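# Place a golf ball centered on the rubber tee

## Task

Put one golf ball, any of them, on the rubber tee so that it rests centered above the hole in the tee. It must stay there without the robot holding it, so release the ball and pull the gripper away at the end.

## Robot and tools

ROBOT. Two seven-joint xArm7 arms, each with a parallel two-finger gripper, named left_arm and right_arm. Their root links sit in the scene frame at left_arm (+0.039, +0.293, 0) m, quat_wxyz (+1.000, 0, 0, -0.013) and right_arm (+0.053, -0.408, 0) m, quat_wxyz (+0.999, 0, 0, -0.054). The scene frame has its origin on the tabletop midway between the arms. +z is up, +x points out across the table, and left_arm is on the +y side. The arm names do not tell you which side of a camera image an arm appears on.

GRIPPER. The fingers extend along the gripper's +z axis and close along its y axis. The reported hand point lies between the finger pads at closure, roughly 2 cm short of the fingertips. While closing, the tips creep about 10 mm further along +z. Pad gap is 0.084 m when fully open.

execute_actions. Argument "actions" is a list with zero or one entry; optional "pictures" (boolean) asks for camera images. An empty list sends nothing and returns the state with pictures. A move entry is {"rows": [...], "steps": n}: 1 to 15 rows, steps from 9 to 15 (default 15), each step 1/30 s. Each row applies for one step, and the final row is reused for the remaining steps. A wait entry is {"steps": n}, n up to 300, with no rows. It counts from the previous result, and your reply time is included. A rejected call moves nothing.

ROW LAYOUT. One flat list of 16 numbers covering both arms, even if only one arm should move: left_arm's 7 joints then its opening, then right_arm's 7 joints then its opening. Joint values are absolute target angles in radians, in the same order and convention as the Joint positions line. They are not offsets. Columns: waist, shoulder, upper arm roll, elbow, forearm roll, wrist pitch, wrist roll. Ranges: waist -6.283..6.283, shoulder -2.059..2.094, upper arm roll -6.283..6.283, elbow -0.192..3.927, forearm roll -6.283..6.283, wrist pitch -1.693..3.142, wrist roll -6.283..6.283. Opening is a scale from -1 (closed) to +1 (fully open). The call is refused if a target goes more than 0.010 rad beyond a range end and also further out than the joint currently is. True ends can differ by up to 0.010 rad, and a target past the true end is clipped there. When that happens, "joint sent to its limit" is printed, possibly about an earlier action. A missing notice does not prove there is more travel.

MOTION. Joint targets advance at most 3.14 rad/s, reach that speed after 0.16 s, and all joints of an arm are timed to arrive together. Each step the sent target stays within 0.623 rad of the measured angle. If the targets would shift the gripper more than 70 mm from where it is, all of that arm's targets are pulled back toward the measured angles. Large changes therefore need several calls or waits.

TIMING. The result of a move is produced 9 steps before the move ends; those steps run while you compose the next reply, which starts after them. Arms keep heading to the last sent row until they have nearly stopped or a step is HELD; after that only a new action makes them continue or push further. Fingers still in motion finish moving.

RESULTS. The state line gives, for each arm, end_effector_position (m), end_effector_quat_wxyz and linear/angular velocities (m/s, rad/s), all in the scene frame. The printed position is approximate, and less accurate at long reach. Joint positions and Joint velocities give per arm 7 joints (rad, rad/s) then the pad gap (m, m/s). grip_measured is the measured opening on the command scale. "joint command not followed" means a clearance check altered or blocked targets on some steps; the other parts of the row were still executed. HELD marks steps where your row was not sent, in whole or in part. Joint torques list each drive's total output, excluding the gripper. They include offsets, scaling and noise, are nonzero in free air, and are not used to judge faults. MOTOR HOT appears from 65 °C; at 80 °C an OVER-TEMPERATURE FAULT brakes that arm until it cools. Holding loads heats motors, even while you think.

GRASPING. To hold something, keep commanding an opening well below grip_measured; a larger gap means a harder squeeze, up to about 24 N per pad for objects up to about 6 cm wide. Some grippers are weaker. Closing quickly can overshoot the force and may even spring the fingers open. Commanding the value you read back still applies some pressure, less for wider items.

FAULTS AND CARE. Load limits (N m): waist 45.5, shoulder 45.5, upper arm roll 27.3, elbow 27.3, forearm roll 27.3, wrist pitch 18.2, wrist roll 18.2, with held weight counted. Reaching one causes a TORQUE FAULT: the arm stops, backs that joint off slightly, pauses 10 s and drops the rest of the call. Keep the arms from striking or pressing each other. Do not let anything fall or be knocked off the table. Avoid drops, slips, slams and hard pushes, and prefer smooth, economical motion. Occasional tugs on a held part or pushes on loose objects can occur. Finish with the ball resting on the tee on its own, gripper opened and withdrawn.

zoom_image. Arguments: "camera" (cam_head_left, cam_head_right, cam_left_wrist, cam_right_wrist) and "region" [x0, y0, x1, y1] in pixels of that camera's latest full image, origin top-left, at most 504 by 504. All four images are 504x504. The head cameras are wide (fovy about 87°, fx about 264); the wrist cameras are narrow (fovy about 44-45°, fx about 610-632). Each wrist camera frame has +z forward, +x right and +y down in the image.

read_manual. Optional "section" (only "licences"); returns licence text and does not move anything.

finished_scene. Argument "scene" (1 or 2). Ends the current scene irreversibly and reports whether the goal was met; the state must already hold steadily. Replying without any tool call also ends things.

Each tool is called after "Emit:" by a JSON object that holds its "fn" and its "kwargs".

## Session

Emit:
{"fn": "execute_actions", "kwargs": {"actions": []}}

Scene clock: 0.00 s of 5700.00 s.
left_arm: end_effector_position=(+0.1319, +0.3275, +0.3046) grip_measured=+1.00 end_effector_quat_wxyz=(+0.416, +0.644, -0.640, +0.047) end_effector_velocity=(-0.000, +0.000, -0.000) end_effector_angular_velocity=(+0.001, +0.000, -0.001) | right_arm: end_effector_position=(+0.6148, -0.9110, +0.3898) grip_measured=+1.00 end_effector_quat_wxyz=(-0.316, +0.593, -0.635, +0.381) end_effector_velocity=(-0.000, -0.001, -0.000) end_effector_angular_velocity=(+0.000, -0.000, -0.001)
Joint positions: left_arm=[-0.102 -0.804  0.661  0.698 -0.068  2.098  1.745  0.084] | right_arm=[-0.735  0.47  -0.021  1.809  1.035  0.742  0.196  0.084]
Joint velocities: left_arm=[ 0.    -0.    -0.    -0.     0.001 -0.     0.     0.   ] | right_arm=[ 0.     0.    -0.001  0.     0.001  0.     0.     0.   ]
Joint torques (N m, as the arm reports them, + toward a larger angle): no reading
Motor temperatures (°C, as the motors report them): left_arm=[31 31 31 29 29 36 35] | right_arm=[34 33 29 33 32 37 38]

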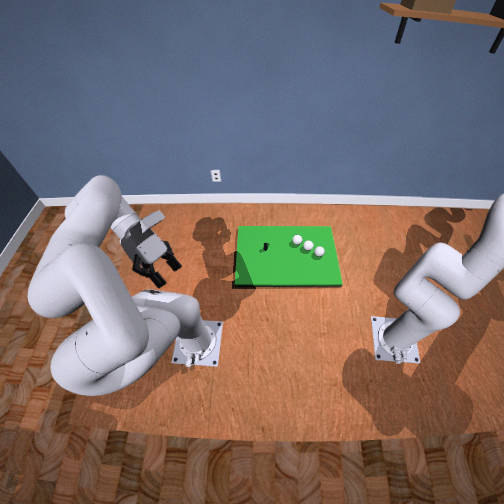

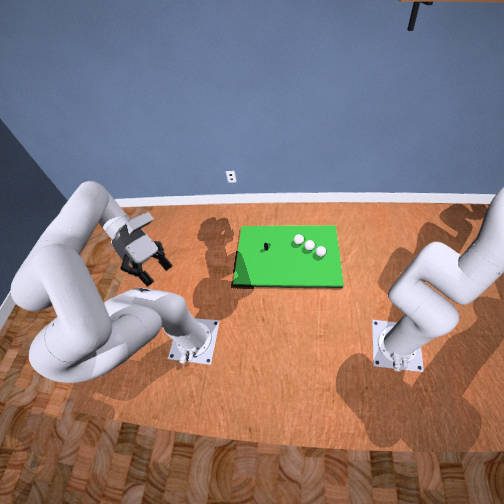

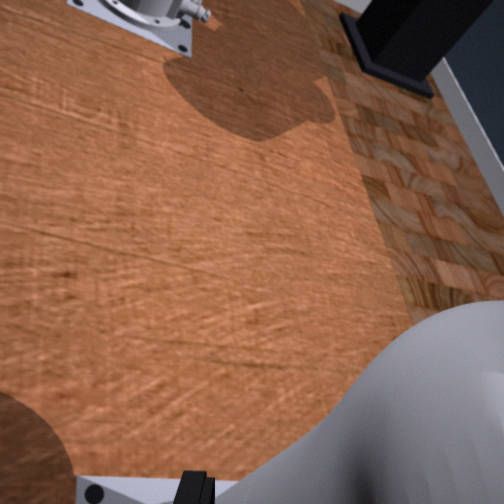

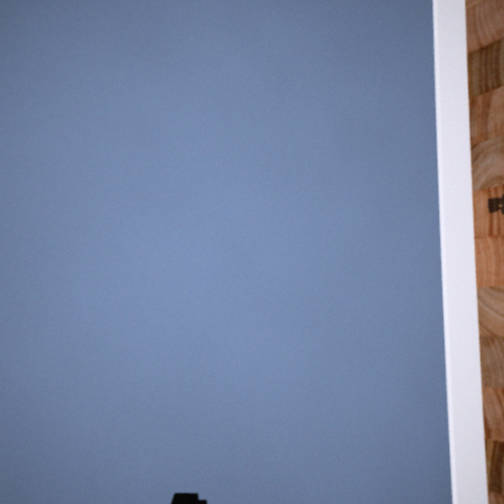

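Emit:
{"fn": "execute_actions", "kwargs": {"actions": [{"rows":[[-0.102,-0.804,0.661,0.698,-0.068,2.098,1.745,1,-0.55,0.136,0,1.2932,0,1.1572,0,1]],"steps":15}]}}

Emit:
{"fn": "execute_actions", "kwargs": {"actions": [{"rows":[[-0.102,-0.804,0.661,0.698,-0.068,2.098,1.745,1,0.82,0.136,0,1.2932,0,1.1572,0,1]],"steps":15}]}}

Emit:
{"fn": "execute_actions", "kwargs": {"actions": [{"steps":65}], "pictures": true}}

Scene clock: 0.67 s of 5700.00 s.
left_arm: end_effector_position=(+0.1320, +0.3276, +0.3046) grip_measured=+1.00 end_effector_quat_wxyz=(+0.416, +0.644, -0.640, +0.047) end_effector_velocity=(-0.000, +0.000, -0.000) end_effector_angular_velocity=(+0.001, +0.001, -0.000) | right_arm: end_effector_position=(+0.6117, -0.8542, +0.3574) grip_measured=+1.00 end_effector_quat_wxyz=(-0.286, +0.678, -0.596, +0.321) end_effector_velocity=(-0.010, +0.521, -0.252) end_effector_angular_velocity=(-0.338, +1.180, +1.504)
Joint positions: left_arm=[-0.102 -0.804  0.661  0.698 -0.068  2.098  1.745  0.084] | right_arm=[-0.697  0.398 -0.018  1.697  0.894  0.832  0.153  0.084]
Joint velocities: left_arm=[ 0.    -0.     0.    -0.     0.002  0.001  0.    -0.   ] | right_arm=[ 0.363 -0.568  0.115 -0.862 -1.169  0.702 -0.324 -0.   ]
Joint torques (N m, as the arm reports them, + toward a larger angle): left_arm=[-1.8  -0.27 -8.53  9.52 -0.9   0.02 -0.53] | right_arm=[ -3.24 -30.15  -1.39  18.34   0.82  -1.98   0.17]
Motor temperatures (°C, as the motors report them): left_arm=[31 31 31 30 29 36 35] | right_arm=[34 33 29 33 32 37 38]
Steps of this call (steps 1 to 14: nothing new was sent; steps 15 to 20: the first 6 steps of this action). Readings (joint positions):
15: left_arm=[-0.102 -0.804 0.661 0.698 -0.068 2.098 1.745] | right_arm=[-0.735 0.469 -0.021 1.809 1.034 0.743 0.195]
16: left_arm=[-0.102 -0.804 0.661 0.698 -0.068 2.098 1.745] | right_arm=[-0.733 0.466 -0.021 1.803 1.026 0.748 0.193]
18: left_arm=[-0.102 -0.804 0.661 0.698 -0.068 2.098 1.745] | right_arm=[-0.720 0.438 -0.023 1.759 0.971 0.783 0.176]
20: the state above

Scene clock: 1.17 s of 5700.00 s.
left_arm: end_effector_position=(+0.1320, +0.3276, +0.3046) grip_measured=+1.00 end_effector_quat_wxyz=(+0.415, +0.644, -0.640, +0.047) end_effector_velocity=(+0.000, -0.000, +0.000) end_effector_angular_velocity=(-0.001, -0.001, +0.001) | right_arm: end_effector_position=(+0.5424, -0.6888, +0.2506) grip_measured=+1.00 end_effector_quat_wxyz=(-0.080, +0.928, -0.353, +0.082) end_effector_velocity=(+0.231, +0.555, -0.018) end_effector_angular_velocity=(+0.036, +0.162, +1.191)
Joint positions: left_arm=[-0.102 -0.804  0.661  0.698 -0.068  2.098  1.745  0.084] | right_arm=[-0.477  0.203 -0.008  1.392  0.222  1.075  0.04   0.084]
Joint velocities: left_arm=[ 0.     0.    -0.     0.    -0.002 -0.     0.    -0.   ] | right_arm=[ 0.972 -0.115  0.094 -0.147 -0.09   0.138 -0.066 -0.   ]
Joint torques (N m, as the arm reports them, + toward a larger angle): left_arm=[-2.66  0.22 -7.89  9.42 -1.04  0.09 -0.82] | right_arm=[ -2.16 -27.85   0.18  16.83  -0.02  -1.66   0.01]
Motor temperatures (°C, as the motors report them): left_arm=[31 31 31 30 29 36 35] | right_arm=[34 33 29 33 32 37 38]
Steps of this call (steps 1 to 9: the last 9 steps of your previous action; steps 10 to 15: the first 6 steps of this action). Readings (joint positions):
10: left_arm=[-0.102 -0.804 0.661 0.698 -0.068 2.098 1.745] | right_arm=[-0.600 0.228 -0.005 1.436 0.375 1.042 0.054]
11: left_arm=[-0.102 -0.804 0.661 0.698 -0.068 2.098 1.745] | right_arm=[-0.588 0.215 -0.006 1.415 0.315 1.058 0.048]
13: left_arm=[-0.102 -0.804 0.661 0.698 -0.068 2.098 1.745] | right_arm=[-0.540 0.207 -0.012 1.399 0.237 1.069 0.043]
15: the state above

Scene clock: 3.33 s of 5700.00 s.
left_arm: end_effector_position=(+0.1320, +0.3276, +0.3046) grip_measured=+1.00 end_effector_quat_wxyz=(+0.415, +0.644, -0.640, +0.047) end_effector_velocity=(-0.000, +0.000, -0.000) end_effector_angular_velocity=(+0.001, +0.001, -0.001) | right_arm: end_effector_position=(+0.4412, -0.0733, +0.2320) grip_measured=+1.00 end_effector_quat_wxyz=(+0.000, +0.937, +0.348, +0.000) end_effector_velocity=(-0.000, +0.000, +0.000) end_effector_angular_velocity=(+0.000, -0.000, +0.001)
Joint positions: left_arm=[-0.102 -0.804  0.661  0.698 -0.068  2.098  1.745  0.084] | right_arm=[ 0.82   0.136 -0.     1.293 -0.     1.157  0.     0.084]
Joint velocities: left_arm=[ 0.     0.    -0.     0.     0.002  0.001  0.001 -0.   ] | right_arm=[ 0.001 -0.    -0.    -0.     0.     0.     0.    -0.   ]
Joint torques (N m, as the arm reports them, + toward a larger angle): left_arm=[-2.36  0.47 -8.4   9.09 -1.3   0.17 -0.85] | right_arm=[  0.03 -23.9    0.92  17.73   0.03  -2.26  -0.01]
Motor temperatures (°C, as the motors report them): left_arm=[31 31 31 30 29 36 35] | right_arm=[34 33 29 33 32 37 38]
Kept back: nothing.
Steps of this call (steps 1 to 9: the last 9 steps of your previous action; steps 10 to 60: the robot went on to your last target; steps 61 to 65: nothing new was sent). Readings (joint positions):
1: left_arm=[-0.102 -0.804 0.661 0.698 -0.068 2.098 1.745] | right_arm=[-0.445 0.199 -0.005 1.387 0.215 1.080 0.037]
2: left_arm=[-0.102 -0.804 0.661 0.698 -0.068 2.098 1.745] | right_arm=[-0.414 0.196 -0.003 1.382 0.203 1.084 0.036]
4: left_arm=[-0.102 -0.804 0.661 0.698 -0.068 2.098 1.745] | right_arm=[-0.352 0.190 -0.003 1.373 0.182 1.091 0.032]
8: left_arm=[-0.102 -0.804 0.661 0.698 -0.068 2.098 1.745] | right_arm=[-0.227 0.179 -0.002 1.358 0.147 1.104 0.026]
65: the state above
All arms were judged still, so your last target was given up. Only a new action makes them travel on or press farther. Fingers that are still opening or closing keep moving.

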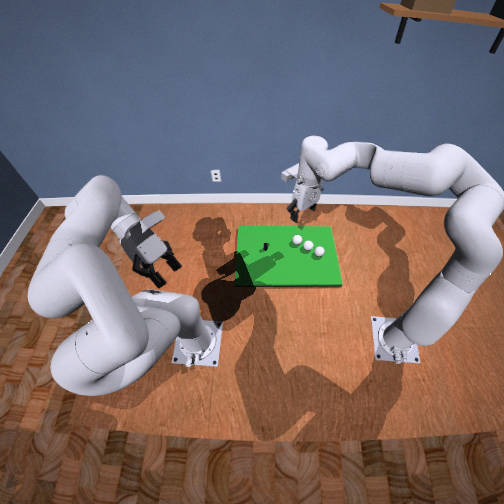

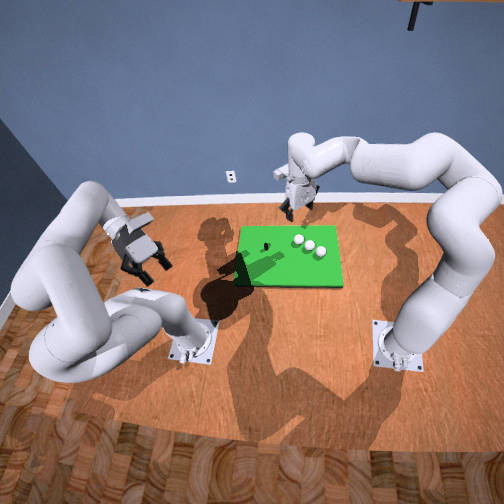

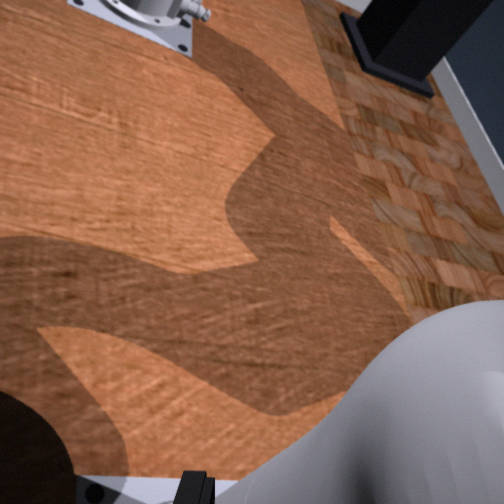

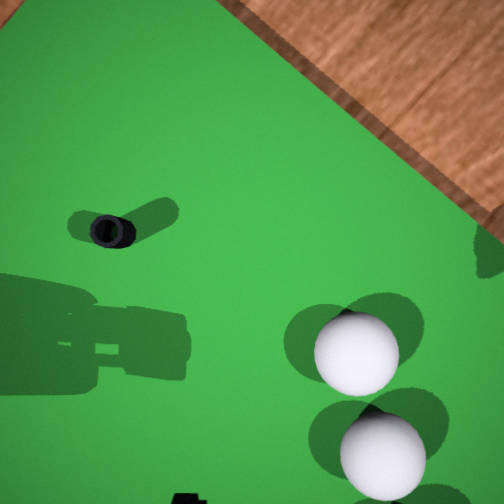

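Emit:
{"fn": "zoom_image", "kwargs": {"camera": "cam_right_wrist", "region": [296,294,416,414]}}

Emit:
{"fn": "zoom_image", "kwargs": {"camera": "cam_right_wrist", "region": [70,190,154,274]}}

Region (296, 294, 416, 414) of cam_right_wrist's 504x504 image, scaled by 4.200, with more detail than that image has.

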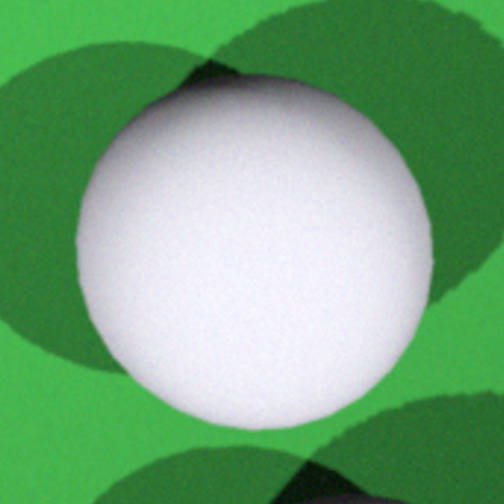

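Region (70, 190, 154, 274) of cam_right_wrist's 504x504 image, scaled by 6.000, with more detail than that image has.

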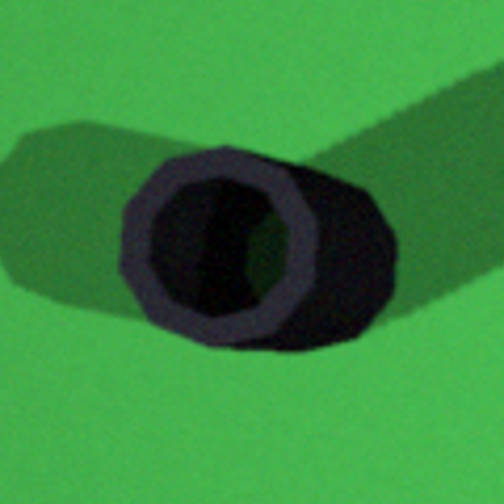

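Emit:
{"fn": "execute_actions", "kwargs": {"actions": [{"rows":[[-0.102,-0.804,0.661,0.698,-0.068,2.098,1.745,1,0.815,0.155,0,1.284,0,1.129,0,0.8],[-0.102,-0.804,0.661,0.698,-0.068,2.098,1.745,1,0.81,0.18,0,1.271,0,1.091,0,0.8],[-0.102,-0.804,0.661,0.698,-0.068,2.098,1.745,1,0.803,0.206,0,1.258,0,1.052,0,0.8],[-0.102,-0.804,0.661,0.698,-0.068,2.098,1.745,1,0.796,0.232,0,1.246,0,1.014,0,0.8],[-0.102,-0.804,0.661,0.698,-0.068,2.098,1.745,1,0.79,0.258,0,1.233,0,0.975,0,0.8],[-0.102,-0.804,0.661,0.698,-0.068,2.098,1.745,1,0.785,0.284,0,1.22,0,0.936,0,0.8],[-0.102,-0.804,0.661,0.698,-0.068,2.098,1.745,1,0.781,0.31,0,1.208,0,0.898,0,0.8],[-0.102,-0.804,0.661,0.698,-0.068,2.098,1.745,1,0.7796,0.3358,0,1.1955,0,0.8597,0,0.8],[-0.102,-0.804,0.661,0.698,-0.068,2.098,1.745,1,0.7796,0.36,0,1.187,0,0.827,0,0.8],[-0.102,-0.804,0.661,0.698,-0.068,2.098,1.745,1,0.7796,0.382,0,1.18,0,0.798,0,0.8],[-0.102,-0.804,0.661,0.698,-0.068,2.098,1.745,1,0.7796,0.402,0,1.173,0,0.771,0,0.8],[-0.102,-0.804,0.661,0.698,-0.068,2.098,1.745,1,0.7796,0.42,0,1.167,0,0.747,0,0.8],[-0.102,-0.804,0.661,0.698,-0.068,2.098,1.745,1,0.7796,0.434,0,1.163,0,0.729,0,0.8],[-0.102,-0.804,0.661,0.698,-0.068,2.098,1.745,1,0.7796,0.445,0,1.16,0,0.715,0,0.8],[-0.102,-0.804,0.661,0.698,-0.068,2.098,1.745,1,0.7796,0.4531,0,1.157,0,0.7039,0,0.8]],"steps":15}]}}

Emit:
{"fn": "execute_actions", "kwargs": {"actions": [{"steps":22}], "pictures": true}}

Scene clock: 4.70 s of 5700.00 s.
left_arm: end_effector_position=(+0.1320, +0.3276, +0.3046) grip_measured=+1.00 end_effector_quat_wxyz=(+0.415, +0.644, -0.640, +0.047) end_effector_velocity=(+0.000, -0.000, +0.000) end_effector_angular_velocity=(-0.001, -0.002, -0.001) | right_arm: end_effector_position=(+0.4551, -0.0715, +0.1945) grip_measured=+0.80 end_effector_quat_wxyz=(-0.001, +0.940, +0.341, +0.003) end_effector_velocity=(+0.104, -0.034, -0.446) end_effector_angular_velocity=(-0.080, +0.092, -0.177)
Joint positions: left_arm=[-0.102 -0.804  0.661  0.698 -0.068  2.098  1.745  0.084] | right_arm=[ 0.804  0.199  0.001  1.263  0.     1.057 -0.     0.077]
Joint velocities: left_arm=[-0.    -0.    -0.001  0.    -0.001 -0.001  0.001  0.   ] | right_arm=[-0.165  0.698 -0.011 -0.37  -0.001 -0.947  0.    -0.   ]
Joint torques (N m, as the arm reports them, + toward a larger angle): left_arm=[-2.39  0.78 -8.11  9.14 -1.63  0.06 -0.69] | right_arm=[ -1.19 -20.87   0.12  14.28  -0.05  -1.79  -0.12]
Motor temperatures (°C, as the motors report them): left_arm=[31 31 31 30 29 36 35] | right_arm=[34 33 29 34 32 37 38]
Steps of this call (steps 1 to 35: nothing new was sent; steps 36 to 41: the first 6 steps of this action). Readings (joint positions):
36: left_arm=[-0.102 -0.804 0.661 0.698 -0.068 2.098 1.745] | right_arm=[0.820 0.136 0.000 1.293 -0.000 1.157 -0.000]
37: left_arm=[-0.102 -0.804 0.661 0.698 -0.068 2.098 1.745] | right_arm=[0.819 0.139 0.000 1.292 0.000 1.150 -0.000]
39: left_arm=[-0.102 -0.804 0.661 0.698 -0.068 2.098 1.745] | right_arm=[0.814 0.159 0.001 1.284 0.000 1.114 -0.000]
41: the state above

Scene clock: 5.43 s of 5700.00 s.
left_arm: end_effector_position=(+0.1320, +0.3276, +0.3046) grip_measured=+1.00 end_effector_quat_wxyz=(+0.415, +0.644, -0.640, +0.047) end_effector_velocity=(+0.000, +0.000, -0.000) end_effector_angular_velocity=(+0.001, +0.000, +0.000) | right_arm: end_effector_position=(+0.4701, -0.0766, +0.0459) grip_measured=+0.80 end_effector_quat_wxyz=(-0.000, +0.944, +0.329, +0.001) end_effector_velocity=(-0.005, -0.004, -0.009) end_effector_angular_velocity=(-0.011, +0.014, +0.000)
Joint positions: left_arm=[-0.102 -0.804  0.661  0.698 -0.068  2.098  1.745  0.084] | right_arm=[ 0.78   0.452  0.     1.158  0.     0.704 -0.     0.077]
Joint velocities: left_arm=[ 0. -0. -0.  0.  0. -0. -0.  0.] | right_arm=[-0.     0.01   0.    -0.009  0.001 -0.001 -0.    -0.   ]
Joint torques (N m, as the arm reports them, + toward a larger angle): left_arm=[-2.18  1.86 -8.6   9.16 -1.14  0.22 -0.56] | right_arm=[ -0.3  -29.05   1.11  15.57  -0.18  -2.51  -0.33]
Motor temperatures (°C, as the motors report them): left_arm=[31 31 31 30 29 36 35] | right_arm=[34 33 29 34 32 37 38]
Kept back: nothing.
Steps of this call (steps 1 to 9: the last 9 steps of your previous action; steps 10 to 22: the robot went on to your last target). Readings (joint positions):
1: left_arm=[-0.102 -0.804 0.661 0.698 -0.068 2.098 1.745] | right_arm=[0.799 0.223 0.000 1.250 0.000 1.024 0.000]
2: left_arm=[-0.102 -0.804 0.661 0.698 -0.068 2.098 1.745] | right_arm=[0.793 0.249 -0.000 1.237 -0.000 0.990 0.000]
4: left_arm=[-0.102 -0.804 0.661 0.698 -0.068 2.098 1.745] | right_arm=[0.785 0.300 -0.001 1.212 -0.000 0.917 0.000]
8: left_arm=[-0.102 -0.804 0.661 0.698 -0.068 2.098 1.745] | right_arm=[0.780 0.394 -0.000 1.175 -0.000 0.788 0.000]
22: the state above

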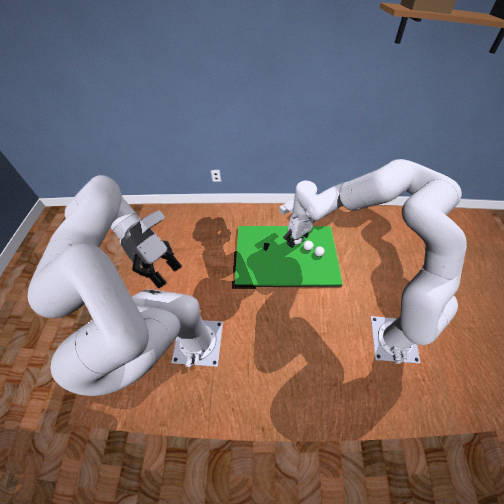

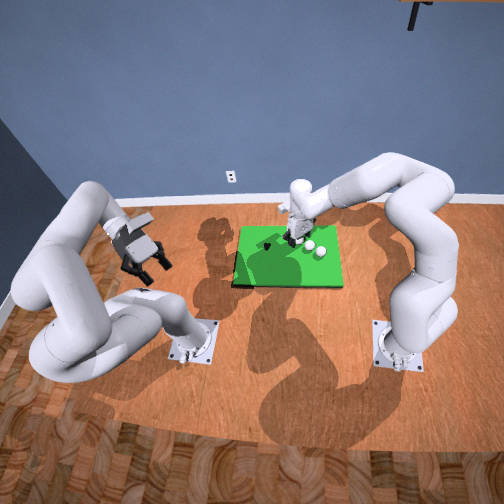

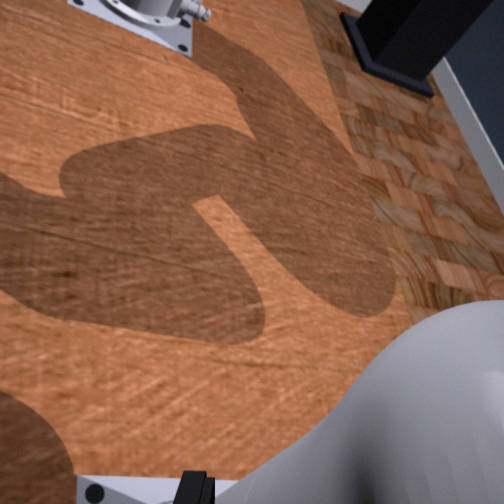

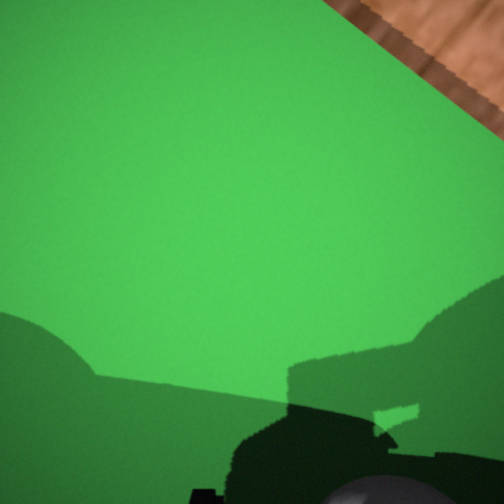

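Emit:
{"fn": "execute_actions", "kwargs": {"actions": [{"rows":[[-0.102,-0.804,0.661,0.698,-0.068,2.098,1.745,1,0.7796,0.4531,0,1.157,0,0.7039,0,0.6],[-0.102,-0.804,0.661,0.698,-0.068,2.098,1.745,1,0.7796,0.4531,0,1.157,0,0.7039,0,0.45],[-0.102,-0.804,0.661,0.698,-0.068,2.098,1.745,1,0.7796,0.4531,0,1.157,0,0.7039,0,0.3],[-0.102,-0.804,0.661,0.698,-0.068,2.098,1.745,1,0.7796,0.4531,0,1.157,0,0.7039,0,0.2],[-0.102,-0.804,0.661,0.698,-0.068,2.098,1.745,1,0.7796,0.4531,0,1.157,0,0.7039,0,0.12],[-0.102,-0.804,0.661,0.698,-0.068,2.098,1.745,1,0.7796,0.4531,0,1.157,0,0.7039,0,0.06],[-0.102,-0.804,0.661,0.698,-0.068,2.098,1.745,1,0.7796,0.4531,0,1.157,0,0.7039,0,0.0],[-0.102,-0.804,0.661,0.698,-0.068,2.098,1.745,1,0.7796,0.4531,0,1.157,0,0.7039,0,-0.05],[-0.102,-0.804,0.661,0.698,-0.068,2.098,1.745,1,0.7796,0.4531,0,1.157,0,0.7039,0,-0.1],[-0.102,-0.804,0.661,0.698,-0.068,2.098,1.745,1,0.7796,0.4531,0,1.157,0,0.7039,0,-0.15],[-0.102,-0.804,0.661,0.698,-0.068,2.098,1.745,1,0.7796,0.4531,0,1.157,0,0.7039,0,-0.25],[-0.102,-0.804,0.661,0.698,-0.068,2.098,1.745,1,0.7796,0.4531,0,1.157,0,0.7039,0,-0.4]],"steps":14}]}}

Emit:
{"fn": "execute_actions", "kwargs": {"actions": [{"rows":[[-0.102,-0.804,0.661,0.698,-0.068,2.098,1.745,1,0.7796,0.446,0,1.162,0,0.716,0,-0.4],[-0.102,-0.804,0.661,0.698,-0.068,2.098,1.745,1,0.7796,0.438,0,1.175,0,0.737,0,-0.4],[-0.102,-0.804,0.661,0.698,-0.068,2.098,1.745,1,0.783,0.43,0,1.195,0,0.765,0,-0.4],[-0.102,-0.804,0.661,0.698,-0.068,2.098,1.745,1,0.79,0.424,0,1.22,0,0.796,0,-0.4],[-0.102,-0.804,0.661,0.698,-0.068,2.098,1.745,1,0.8,0.422,0,1.25,0,0.828,0,-0.4],[-0.102,-0.804,0.661,0.698,-0.068,2.098,1.745,1,0.815,0.424,0,1.285,0,0.861,0,-0.4],[-0.102,-0.804,0.661,0.698,-0.068,2.098,1.745,1,0.835,0.43,0,1.32,0,0.89,0,-0.4],[-0.102,-0.804,0.661,0.698,-0.068,2.098,1.745,1,0.858,0.44,0,1.36,0,0.92,0,-0.4],[-0.102,-0.804,0.661,0.698,-0.068,2.098,1.745,1,0.882,0.452,0,1.4,0,0.948,0,-0.4],[-0.102,-0.804,0.661,0.698,-0.068,2.098,1.745,1,0.906,0.465,0,1.44,0,0.975,0,-0.4],[-0.102,-0.804,0.661,0.698,-0.068,2.098,1.745,1,0.93,0.478,0,1.478,0,1.0,0,-0.4],[-0.102,-0.804,0.661,0.698,-0.068,2.098,1.745,1,0.95,0.49,0,1.512,0,1.022,0,-0.4],[-0.102,-0.804,0.661,0.698,-0.068,2.098,1.745,1,0.968,0.501,0,1.54,0,1.039,0,-0.4],[-0.102,-0.804,0.661,0.698,-0.068,2.098,1.745,1,0.983,0.51,0,1.563,0,1.053,0,-0.4],[-0.102,-0.804,0.661,0.698,-0.068,2.098,1.745,1,0.993,0.5166,0,1.5782,0,1.0616,0,-0.4]],"steps":15}]}}

Emit:
{"fn": "execute_actions", "kwargs": {"actions": [{"steps":30}], "pictures": true}}

Emit:
{"fn": "zoom_image", "kwargs": {"camera": "cam_right_wrist", "region": [260,344,420,504]}}

Scene clock: 7.03 s of 5700.00 s.
left_arm: end_effector_position=(+0.1320, +0.3276, +0.3046) grip_measured=+1.00 end_effector_quat_wxyz=(+0.415, +0.644, -0.640, +0.047) end_effector_velocity=(-0.000, -0.000, +0.000) end_effector_angular_velocity=(+0.000, +0.001, -0.000) | right_arm: end_effector_position=(+0.4697, -0.0770, +0.0450) grip_measured=+0.18 end_effector_quat_wxyz=(+0.000, +0.944, +0.329, -0.000) end_effector_velocity=(-0.001, +0.000, -0.000) end_effector_angular_velocity=(-0.000, +0.001, +0.000)
Joint positions: left_arm=[-0.102 -0.804  0.661  0.698 -0.068  2.098  1.745  0.084] | right_arm=[ 0.78   0.453 -0.     1.157 -0.     0.704 -0.     0.052]
Joint velocities: left_arm=[ 0.     0.    -0.    -0.     0.     0.001 -0.001 -0.   ] | right_arm=[-0.     0.     0.001 -0.001  0.     0.    -0.    -0.126]
Joint torques (N m, as the arm reports them, + toward a larger angle): left_arm=[-2.81  0.28 -8.21  9.14 -1.22 -0.26 -1.06] | right_arm=[ -0.11 -29.18   0.82  14.8    0.61  -2.13  -0.23]
Motor temperatures (°C, as the motors report them): left_arm=[31 31 31 30 29 36 35] | right_arm=[34 33 29 34 32 37 38]
Steps of this call (steps 1 to 15: the robot went on to your last target; steps 16 to 43: nothing new was sent; steps 44 to 48: the first 5 steps of this action). Readings (joint positions):
44: left_arm=[-0.102 -0.804 0.661 0.698 -0.068 2.098 1.745] | right_arm=[0.780 0.453 0.000 1.157 0.000 0.704 -0.000]
45: left_arm=[-0.102 -0.804 0.661 0.698 -0.068 2.098 1.745] | right_arm=[0.780 0.453 0.000 1.157 0.000 0.704 0.000]
47: left_arm=[-0.102 -0.804 0.661 0.698 -0.068 2.098 1.745] | right_arm=[0.780 0.453 -0.000 1.157 0.000 0.704 -0.000]
48: the state above

Scene clock: 7.53 s of 5700.00 s.
left_arm: end_effector_position=(+0.1320, +0.3276, +0.3046) grip_measured=+1.00 end_effector_quat_wxyz=(+0.415, +0.644, -0.640, +0.047) end_effector_velocity=(+0.000, +0.000, -0.000) end_effector_angular_velocity=(+0.002, -0.000, +0.001) | right_arm: end_effector_position=(+0.4732, -0.0712, +0.0654) grip_measured=-0.05 end_effector_quat_wxyz=(+0.001, +0.943, +0.331, -0.003) end_effector_velocity=(+0.059, +0.133, +0.259) end_effector_angular_velocity=(+0.032, -0.058, +0.127)
Joint positions: left_arm=[-0.102 -0.804  0.661  0.698 -0.068  2.098  1.745  0.084] | right_arm=[ 0.786  0.434 -0.002  1.199 -0.     0.771  0.     0.042]
Joint velocities: left_arm=[-0.    -0.    -0.    -0.     0.001 -0.001 -0.     0.   ] | right_arm=[ 0.15  -0.155 -0.025  0.622 -0.001  0.711  0.     0.   ]
Joint torques (N m, as the arm reports them, + toward a larger angle): left_arm=[-2.57  0.49 -8.55  8.87 -1.08  0.09 -0.73] | right_arm=[  6.81 -31.16   3.55  19.18   0.2   -2.24   0.03]
Motor temperatures (°C, as the motors report them): left_arm=[31 31 31 30 29 36 35] | right_arm=[34 33 29 34 32 37 38]
Steps of this call (steps 1 to 9: the last 9 steps of your previous action; steps 10 to 15: the first 6 steps of this action). Readings (joint positions):
10: left_arm=[-0.102 -0.804 0.661 0.698 -0.068 2.098 1.745] | right_arm=[0.780 0.453 -0.000 1.157 -0.000 0.704 0.000]
11: left_arm=[-0.102 -0.804 0.661 0.698 -0.068 2.098 1.745] | right_arm=[0.780 0.452 -0.000 1.158 -0.000 0.708 0.000]
13: left_arm=[-0.102 -0.804 0.661 0.698 -0.068 2.098 1.745] | right_arm=[0.780 0.445 -0.000 1.168 -0.000 0.730 -0.000]
15: the state above

Scene clock: 8.53 s of 5700.00 s.
left_arm: end_effector_position=(+0.1320, +0.3276, +0.3046) grip_measured=+1.00 end_effector_quat_wxyz=(+0.415, +0.644, -0.640, +0.047) end_effector_velocity=(-0.000, -0.000, +0.000) end_effector_angular_velocity=(-0.001, +0.001, -0.000) | right_arm: end_effector_position=(+0.4354, +0.0585, +0.1450) grip_measured=-0.05 end_effector_quat_wxyz=(+0.000, +0.904, +0.428, -0.000) end_effector_velocity=(+0.000, +0.000, +0.001) end_effector_angular_velocity=(+0.001, -0.001, +0.000)
Joint positions: left_arm=[-0.102 -0.804  0.661  0.698 -0.068  2.098  1.745  0.084] | right_arm=[ 0.993  0.517 -0.     1.578 -0.     1.062  0.     0.042]
Joint velocities: left_arm=[ 0.    -0.     0.    -0.    -0.     0.001  0.    -0.   ] | right_arm=[ 0.001  0.    -0.001  0.001  0.    -0.    -0.    -0.   ]
Joint torques (N m, as the arm reports them, + toward a larger angle): left_arm=[-2.2   1.45 -8.61  9.15 -1.46  0.32 -0.57] | right_arm=[  0.07 -32.8    0.47  17.34   0.58  -2.25  -0.22]
Motor temperatures (°C, as the motors report them): left_arm=[31 31 31 30 29 36 35] | right_arm=[34 33 29 34 32 37 38]
Kept back: nothing.
Steps of this call (steps 1 to 9: the last 9 steps of your previous action; steps 10 to 30: the robot went on to your last target). Readings (joint positions):
1: left_arm=[-0.102 -0.804 0.661 0.698 -0.068 2.098 1.745] | right_arm=[0.792 0.430 -0.002 1.222 -0.000 0.796 0.000]
2: left_arm=[-0.102 -0.804 0.661 0.698 -0.068 2.098 1.745] | right_arm=[0.802 0.427 -0.003 1.250 -0.000 0.823 0.000]
4: left_arm=[-0.102 -0.804 0.661 0.698 -0.068 2.098 1.745] | right_arm=[0.832 0.431 -0.003 1.315 -0.000 0.877 0.000]
8: left_arm=[-0.102 -0.804 0.661 0.698 -0.068 2.098 1.745] | right_arm=[0.918 0.472 0.002 1.458 0.000 0.982 -0.000]
30: the state above
All arms were judged still, so your last target was given up. Only a new action makes them travel on or press farther. Fingers that are still opening or closing keep moving.

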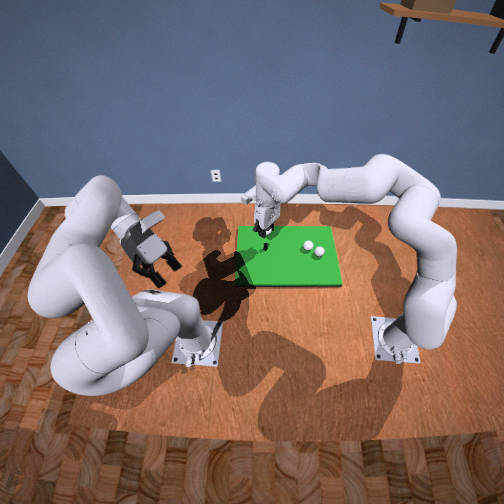

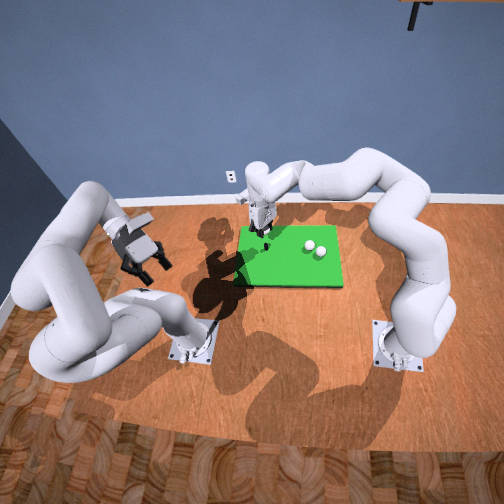

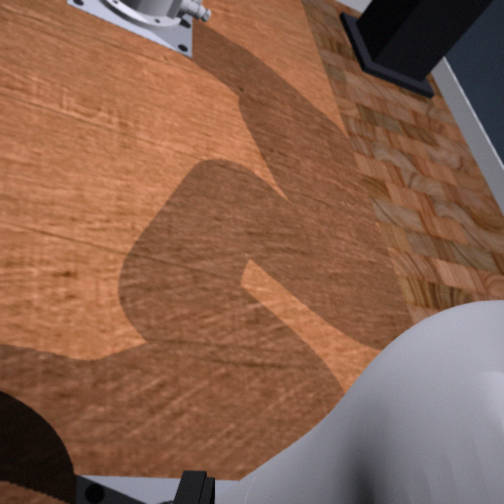

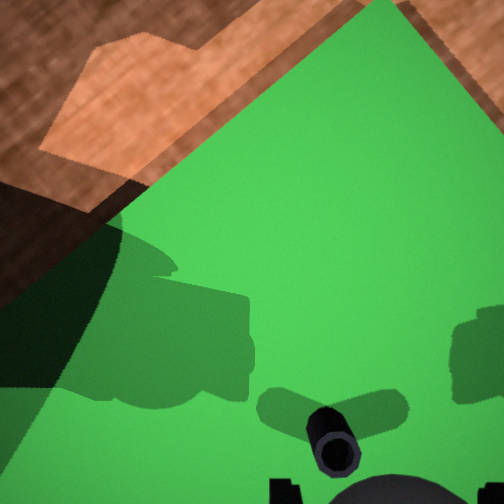

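Region (260, 344, 420, 504) of cam_right_wrist's 504x504 image, scaled by 3.150, with more detail than that image has.

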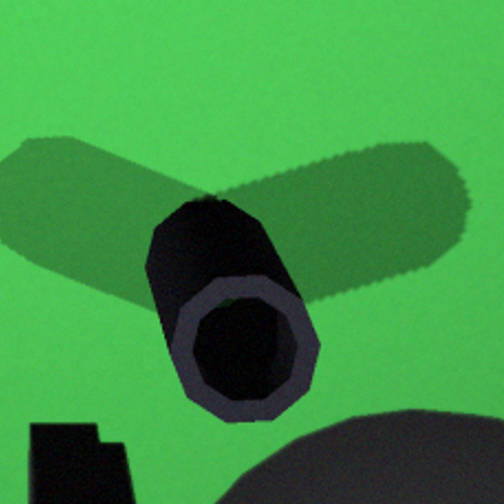

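Emit:
{"fn": "execute_actions", "kwargs": {"actions": [{"rows":[[-0.102,-0.804,0.661,0.698,-0.068,2.098,1.745,1,0.994,0.523,0,1.573,0,1.05,0,-0.4],[-0.102,-0.804,0.661,0.698,-0.068,2.098,1.745,1,0.995,0.531,0,1.566,0,1.035,0,-0.4],[-0.102,-0.804,0.661,0.698,-0.068,2.098,1.745,1,0.9962,0.54,0,1.559,0,1.019,0,-0.4],[-0.102,-0.804,0.661,0.698,-0.068,2.098,1.745,1,0.9962,0.549,0,1.552,0,1.003,0,-0.4],[-0.102,-0.804,0.661,0.698,-0.068,2.098,1.745,1,0.9962,0.558,0,1.545,0,0.987,0,-0.4],[-0.102,-0.804,0.661,0.698,-0.068,2.098,1.745,1,0.9962,0.566,0,1.538,0,0.972,0,-0.4],[-0.102,-0.804,0.661,0.698,-0.068,2.098,1.745,1,0.9962,0.573,0,1.5325,0,0.9595,0,-0.4],[-0.102,-0.804,0.661,0.698,-0.068,2.098,1.745,1,0.9962,0.579,0,1.528,0,0.949,0,-0.4],[-0.102,-0.804,0.661,0.698,-0.068,2.098,1.745,1,0.9962,0.584,0,1.524,0,0.94,0,-0.4],[-0.102,-0.804,0.661,0.698,-0.068,2.098,1.745,1,0.9962,0.588,0,1.521,0,0.933,0,-0.4],[-0.102,-0.804,0.661,0.698,-0.068,2.098,1.745,1,0.9962,0.591,0,1.519,0,0.928,0,-0.4],[-0.102,-0.804,0.661,0.698,-0.068,2.098,1.745,1,0.9962,0.5935,0,1.5172,0,0.9237,0,-0.4],[-0.102,-0.804,0.661,0.698,-0.068,2.098,1.745,1,0.9962,0.5955,0,1.5158,0,0.9203,0,-0.4],[-0.102,-0.804,0.661,0.698,-0.068,2.098,1.745,1,0.9962,0.5972,0,1.5147,0,0.9175,0,-0.4],[-0.102,-0.804,0.661,0.698,-0.068,2.098,1.745,1,0.9962,0.5987,0,1.5137,0,0.915,0,-0.4]],"steps":15}]}}

Emit:
{"fn": "execute_actions", "kwargs": {"actions": [{"steps":22}], "pictures": true}}

Emit:
{"fn": "zoom_image", "kwargs": {"camera": "cam_right_wrist", "region": [260,344,420,504]}}

Scene clock: 9.93 s of 5700.00 s.
left_arm: end_effector_position=(+0.1320, +0.3276, +0.3046) grip_measured=+1.00 end_effector_quat_wxyz=(+0.415, +0.644, -0.640, +0.047) end_effector_velocity=(+0.000, +0.000, -0.000) end_effector_angular_velocity=(+0.001, -0.001, +0.001) | right_arm: end_effector_position=(+0.4350, +0.0610, +0.1264) grip_measured=-0.05 end_effector_quat_wxyz=(-0.001, +0.903, +0.429, +0.002) end_effector_velocity=(-0.018, -0.001, -0.216) end_effector_angular_velocity=(-0.050, +0.045, +0.020)
Joint positions: left_arm=[-0.102 -0.804  0.661  0.698 -0.068  2.098  1.745  0.084] | right_arm=[0.996 0.54  0.    1.559 0.    1.015 0.    0.042]
Joint velocities: left_arm=[ 0.     0.     0.     0.     0.    -0.002 -0.     0.   ] | right_arm=[ 0.015  0.263  0.006 -0.216  0.    -0.412 -0.    -0.   ]
Joint torques (N m, as the arm reports them, + toward a larger angle): left_arm=[-2.38  0.63 -8.44  8.62 -1.2  -0.11 -0.22] | right_arm=[  0.05 -30.32   0.39  15.69   0.65  -1.63  -0.27]
Motor temperatures (°C, as the motors report them): left_arm=[31 31 31 30 29 36 35] | right_arm=[34 33 29 34 32 37 38]
Steps of this call (steps 1 to 36: nothing new was sent; steps 37 to 42: the first 6 steps of this action). Readings (joint positions):
37: left_arm=[-0.102 -0.804 0.661 0.698 -0.068 2.098 1.745] | right_arm=[0.993 0.517 -0.000 1.578 -0.000 1.061 -0.000]
38: left_arm=[-0.102 -0.804 0.661 0.698 -0.068 2.098 1.745] | right_arm=[0.993 0.518 -0.000 1.577 -0.000 1.058 0.000]
40: left_arm=[-0.102 -0.804 0.661 0.698 -0.068 2.098 1.745] | right_arm=[0.994 0.525 -0.000 1.571 0.000 1.041 0.000]
42: the state above

Scene clock: 10.67 s of 5700.00 s.
left_arm: end_effector_position=(+0.1320, +0.3276, +0.3046) grip_measured=+1.00 end_effector_quat_wxyz=(+0.415, +0.644, -0.640, +0.047) end_effector_velocity=(+0.000, +0.000, -0.000) end_effector_angular_velocity=(+0.001, -0.000, +0.001) | right_arm: end_effector_position=(+0.4338, +0.0600, +0.0808) grip_measured=-0.05 end_effector_quat_wxyz=(-0.000, +0.903, +0.429, +0.000) end_effector_velocity=(-0.001, -0.001, -0.002) end_effector_angular_velocity=(-0.003, +0.002, +0.000)
Joint positions: left_arm=[-0.102 -0.804  0.661  0.698 -0.068  2.098  1.745  0.084] | right_arm=[ 0.996  0.598 -0.     1.514  0.     0.915  0.     0.042]
Joint velocities: left_arm=[-0.    -0.     0.001 -0.     0.001 -0.001  0.     0.   ] | right_arm=[ 0.     0.002  0.    -0.002  0.    -0.    -0.     0.   ]
Joint torques (N m, as the arm reports them, + toward a larger angle): left_arm=[-1.74  0.65 -8.03  9.03 -0.85  0.06 -0.68] | right_arm=[  0.44 -34.87   0.43  17.02   0.66  -2.02   0.07]
Motor temperatures (°C, as the motors report them): left_arm=[31 31 31 30 29 36 35] | right_arm=[34 33 29 34 32 37 38]
Kept back: nothing.
Steps of this call (steps 1 to 9: the last 9 steps of your previous action; steps 10 to 22: the robot went on to your last target). Readings (joint positions):
1: left_arm=[-0.102 -0.804 0.661 0.698 -0.068 2.098 1.745] | right_arm=[0.996 0.549 0.000 1.552 0.000 1.001 -0.000]
2: left_arm=[-0.102 -0.804 0.661 0.698 -0.068 2.098 1.745] | right_arm=[0.996 0.558 0.000 1.544 0.000 0.987 -0.000]
4: left_arm=[-0.102 -0.804 0.661 0.698 -0.068 2.098 1.745] | right_arm=[0.996 0.574 0.000 1.531 -0.000 0.962 -0.000]
8: left_arm=[-0.102 -0.804 0.661 0.698 -0.068 2.098 1.745] | right_arm=[0.996 0.591 -0.000 1.519 -0.000 0.930 0.000]
22: the state above

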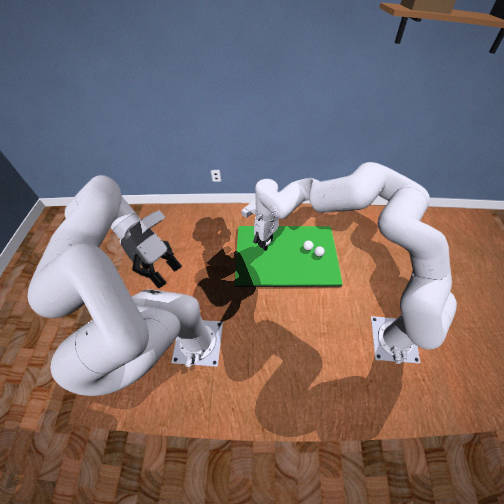

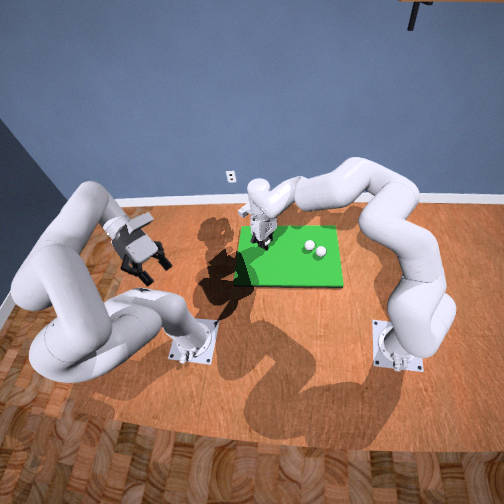

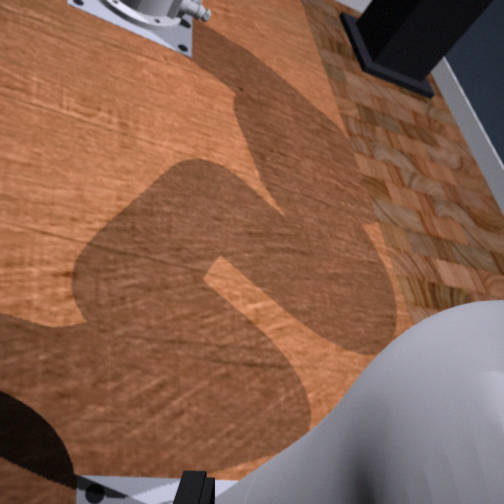

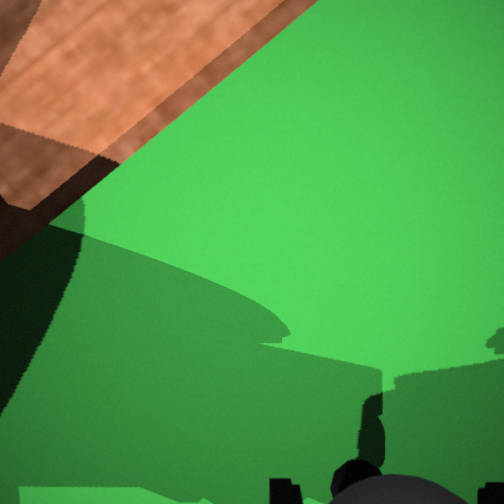

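Region (260, 344, 420, 504) of cam_right_wrist's 504x504 image, scaled by 3.150, with more detail than that image has.

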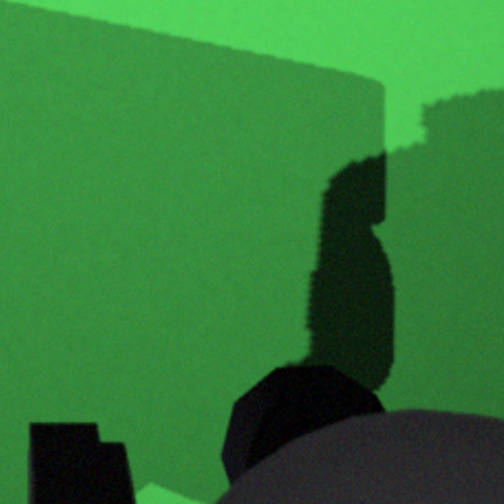

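Lower 1 mm more and release.

Emit:
{"fn": "execute_actions", "kwargs": {"actions": [{"rows":[[-0.102,-0.804,0.661,0.698,-0.068,2.098,1.745,1,0.9962,0.6,0,1.5129,0,0.9129,0,-0.3],[-0.102,-0.804,0.661,0.698,-0.068,2.098,1.745,1,0.9962,0.6,0,1.5129,0,0.9129,0,-0.2],[-0.102,-0.804,0.661,0.698,-0.068,2.098,1.745,1,0.9962,0.6,0,1.5129,0,0.9129,0,-0.14],[-0.102,-0.804,0.661,0.698,-0.068,2.098,1.745,1,0.9962,0.6,0,1.5129,0,0.9129,0,-0.1],[-0.102,-0.804,0.661,0.698,-0.068,2.098,1.745,1,0.9962,0.6,0,1.5129,0,0.9129,0,-0.07],[-0.102,-0.804,0.661,0.698,-0.068,2.098,1.745,1,0.9962,0.6,0,1.5129,0,0.9129,0,-0.05],[-0.102,-0.804,0.661,0.698,-0.068,2.098,1.745,1,0.9962,0.6,0,1.5129,0,0.9129,0,-0.03],[-0.102,-0.804,0.661,0.698,-0.068,2.098,1.745,1,0.9962,0.6,0,1.5129,0,0.9129,0,-0.01],[-0.102,-0.804,0.661,0.698,-0.068,2.098,1.745,1,0.9962,0.6,0,1.5129,0,0.9129,0,0.01],[-0.102,-0.804,0.661,0.698,-0.068,2.098,1.745,1,0.9962,0.6,0,1.5129,0,0.9129,0,0.03],[-0.102,-0.804,0.661,0.698,-0.068,2.098,1.745,1,0.9962,0.6,0,1.5129,0,0.9129,0,0.06],[-0.102,-0.804,0.661,0.698,-0.068,2.098,1.745,1,0.9962,0.6,0,1.5129,0,0.9129,0,0.1],[-0.102,-0.804,0.661,0.698,-0.068,2.098,1.745,1,0.9962,0.6,0,1.5129,0,0.9129,0,0.2],[-0.102,-0.804,0.661,0.698,-0.068,2.098,1.745,1,0.9962,0.6,0,1.5129,0,0.9129,0,0.4],[-0.102,-0.804,0.661,0.698,-0.068,2.098,1.745,1,0.9962,0.6,0,1.5129,0,0.9129,0,0.7]],"steps":15}]}}

Emit:
{"fn": "execute_actions", "kwargs": {"actions": [{"rows":[[-0.102,-0.804,0.661,0.698,-0.068,2.098,1.745,1,0.9962,0.6,0,1.5129,0,0.9129,0,1],[-0.102,-0.804,0.661,0.698,-0.068,2.098,1.745,1,0.9962,0.591,0,1.519,0,0.928,0,1],[-0.102,-0.804,0.661,0.698,-0.068,2.098,1.745,1,0.9962,0.575,0,1.525,0,0.95,0,1],[-0.102,-0.804,0.661,0.698,-0.068,2.098,1.745,1,0.9962,0.555,0,1.53,0,0.975,0,1],[-0.102,-0.804,0.661,0.698,-0.068,2.098,1.745,1,0.9962,0.53,0,1.53,0,1.0,0,1],[-0.102,-0.804,0.661,0.698,-0.068,2.098,1.745,1,0.9962,0.5,0,1.53,0,1.03,0,1],[-0.102,-0.804,0.661,0.698,-0.068,2.098,1.745,1,0.9962,0.47,0,1.53,0,1.06,0,1],[-0.102,-0.804,0.661,0.698,-0.068,2.098,1.745,1,0.97,0.15,0,1.45,0,1.3,0,1]],"steps":15}]}}

Emit:
{"fn": "execute_actions", "kwargs": {"actions": [{"steps":28}], "pictures": true}}

Scene clock: 12.07 s of 5700.00 s.
left_arm: end_effector_position=(+0.1320, +0.3276, +0.3046) grip_measured=+1.00 end_effector_quat_wxyz=(+0.415, +0.644, -0.640, +0.047) end_effector_velocity=(-0.000, -0.000, +0.000) end_effector_angular_velocity=(-0.001, +0.000, +0.000) | right_arm: end_effector_position=(+0.4336, +0.0598, +0.0795) grip_measured=-0.05 end_effector_quat_wxyz=(+0.000, +0.903, +0.429, -0.000) end_effector_velocity=(-0.000, -0.001, -0.003) end_effector_angular_velocity=(-0.002, +0.001, +0.000)
Joint positions: left_arm=[-0.102 -0.804  0.661  0.698 -0.068  2.098  1.745  0.084] | right_arm=[ 0.996  0.6    0.     1.513 -0.     0.913  0.     0.042]
Joint velocities: left_arm=[-0.    -0.     0.    -0.    -0.001  0.    -0.    -0.   ] | right_arm=[-0.     0.003 -0.    -0.002 -0.    -0.003 -0.     0.008]
Joint torques (N m, as the arm reports them, + toward a larger angle): left_arm=[-2.53  0.84 -8.24  9.51 -1.1   0.17 -0.7 ] | right_arm=[  0.5  -34.16   0.62  16.55   0.36  -2.15  -0.16]
Motor temperatures (°C, as the motors report them): left_arm=[31 31 31 30 29 36 35] | right_arm=[34 33 29 35 32 37 38]
Steps of this call (steps 1 to 15: the robot went on to your last target; steps 16 to 36: nothing new was sent; steps 37 to 42: the first 6 steps of this action). Readings (joint positions):
37: left_arm=[-0.102 -0.804 0.661 0.698 -0.068 2.098 1.745] | right_arm=[0.996 0.599 -0.000 1.514 -0.000 0.915 -0.000]
38: left_arm=[-0.102 -0.804 0.661 0.698 -0.068 2.098 1.745] | right_arm=[0.996 0.599 -0.000 1.514 0.000 0.914 0.000]
40: left_arm=[-0.102 -0.804 0.661 0.698 -0.068 2.098 1.745] | right_arm=[0.996 0.600 -0.000 1.513 0.000 0.913 0.000]
42: the state above

Scene clock: 12.57 s of 5700.00 s.
left_arm: end_effector_position=(+0.1320, +0.3276, +0.3046) grip_measured=+1.00 end_effector_quat_wxyz=(+0.415, +0.644, -0.640, +0.047) end_effector_velocity=(+0.000, +0.000, -0.000) end_effector_angular_velocity=(+0.002, -0.001, +0.001) | right_arm: end_effector_position=(+0.4317, +0.0576, +0.0967) grip_measured=+1.00 end_effector_quat_wxyz=(+0.002, +0.903, +0.429, -0.004) end_effector_velocity=(-0.015, -0.018, +0.289) end_effector_angular_velocity=(+0.013, -0.011, +0.001)
Joint positions: left_arm=[-0.102 -0.804  0.661  0.698 -0.068  2.098  1.745  0.084] | right_arm=[ 0.996  0.571  0.     1.521 -0.     0.958  0.     0.084]
Joint velocities: left_arm=[ 0.     0.     0.     0.     0.001 -0.002 -0.    -0.   ] | right_arm=[ 0.    -0.491  0.     0.091 -0.     0.565 -0.     0.002]
Joint torques (N m, as the arm reports them, + toward a larger angle): left_arm=[-2.25  1.24 -8.57  9.58 -1.41  0.12 -0.71] | right_arm=[  0.32 -43.02   0.94  20.53   0.92  -2.28  -0.43]
Motor temperatures (°C, as the motors report them): left_arm=[31 31 31 30 29 36 35] | right_arm=[34 33 29 35 32 37 38]
Steps of this call (steps 1 to 9: the last 9 steps of your previous action; steps 10 to 15: the first 6 steps of this action). Readings (joint positions):
10: left_arm=[-0.102 -0.804 0.661 0.698 -0.068 2.098 1.745] | right_arm=[0.996 0.600 -0.000 1.513 0.000 0.913 -0.000]
11: left_arm=[-0.102 -0.804 0.661 0.698 -0.068 2.098 1.745] | right_arm=[0.996 0.600 0.000 1.513 0.000 0.913 0.000]
13: left_arm=[-0.102 -0.804 0.661 0.698 -0.068 2.098 1.745] | right_arm=[0.996 0.594 0.000 1.515 -0.000 0.927 0.000]
15: the state above

Scene clock: 13.50 s of 5700.00 s.
left_arm: end_effector_position=(+0.1320, +0.3276, +0.3046) grip_measured=+1.00 end_effector_quat_wxyz=(+0.415, +0.644, -0.640, +0.047) end_effector_velocity=(-0.000, -0.000, +0.000) end_effector_angular_velocity=(-0.001, +0.001, -0.001) | right_arm: end_effector_position=(+0.3932, -0.0115, +0.2800) grip_measured=+1.00 end_effector_quat_wxyz=(+0.000, +0.909, +0.418, -0.000) end_effector_velocity=(-0.000, -0.001, +0.001) end_effector_angular_velocity=(+0.001, -0.001, +0.000)
Joint positions: left_arm=[-0.102 -0.804  0.661  0.698 -0.068  2.098  1.745  0.084] | right_arm=[0.97  0.151 0.    1.45  0.    1.3   0.    0.084]
Joint velocities: left_arm=[-0.     0.    -0.    -0.    -0.001  0.001  0.     0.   ] | right_arm=[-0.    -0.004  0.    -0.001 -0.     0.001 -0.    -0.   ]
Joint torques (N m, as the arm reports them, + toward a larger angle): left_arm=[-2.58 -0.13 -8.44  9.42 -0.65 -0.22 -0.98] | right_arm=[  0.33 -25.42   0.89  17.94   0.49  -2.37  -0.11]
Motor temperatures (°C, as the motors report them): left_arm=[31 31 31 30 29 36 35] | right_arm=[34 33 29 35 32 37 38]
Kept back: nothing.
Steps of this call (steps 1 to 9: the last 9 steps of your previous action; steps 10 to 28: the robot went on to your last target). Readings (joint positions):
1: left_arm=[-0.102 -0.804 0.661 0.698 -0.068 2.098 1.745] | right_arm=[0.996 0.552 0.000 1.524 -0.000 0.979 0.000]
2: left_arm=[-0.102 -0.804 0.661 0.698 -0.068 2.098 1.745] | right_arm=[0.996 0.529 0.000 1.526 -0.000 1.002 0.000]
4: left_arm=[-0.102 -0.804 0.661 0.698 -0.068 2.098 1.745] | right_arm=[0.994 0.467 0.001 1.521 0.000 1.052 -0.000]
8: left_arm=[-0.102 -0.804 0.661 0.698 -0.068 2.098 1.745] | right_arm=[0.983 0.327 -0.000 1.492 -0.000 1.158 0.000]
28: the state above

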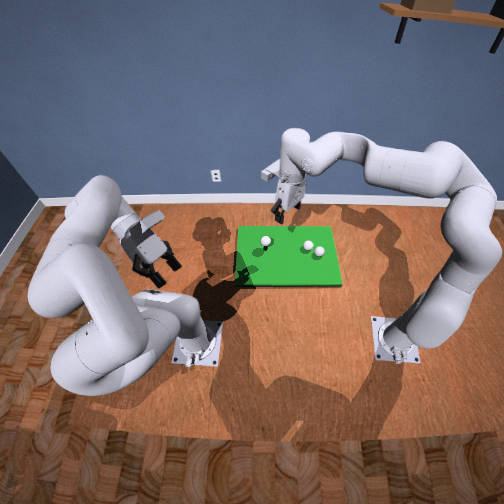

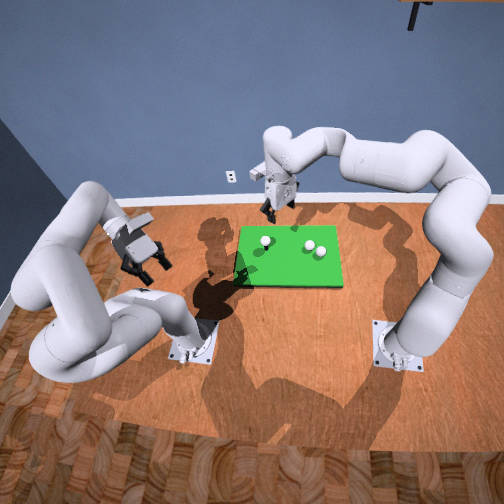

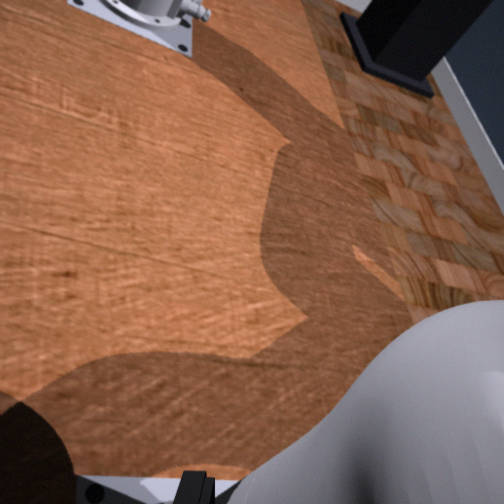

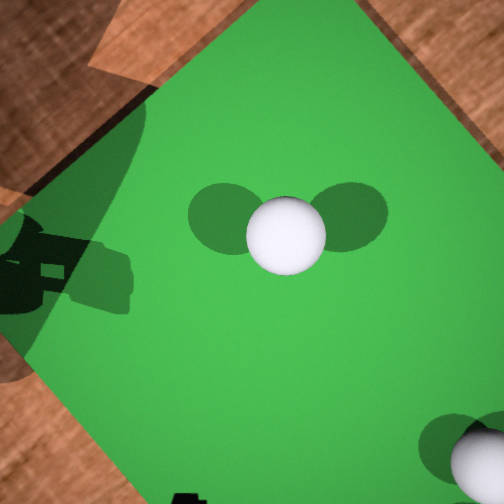

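Emit:
{"fn": "finished_scene", "kwargs": {"scene": 2}}

The scene is finished: the task was done.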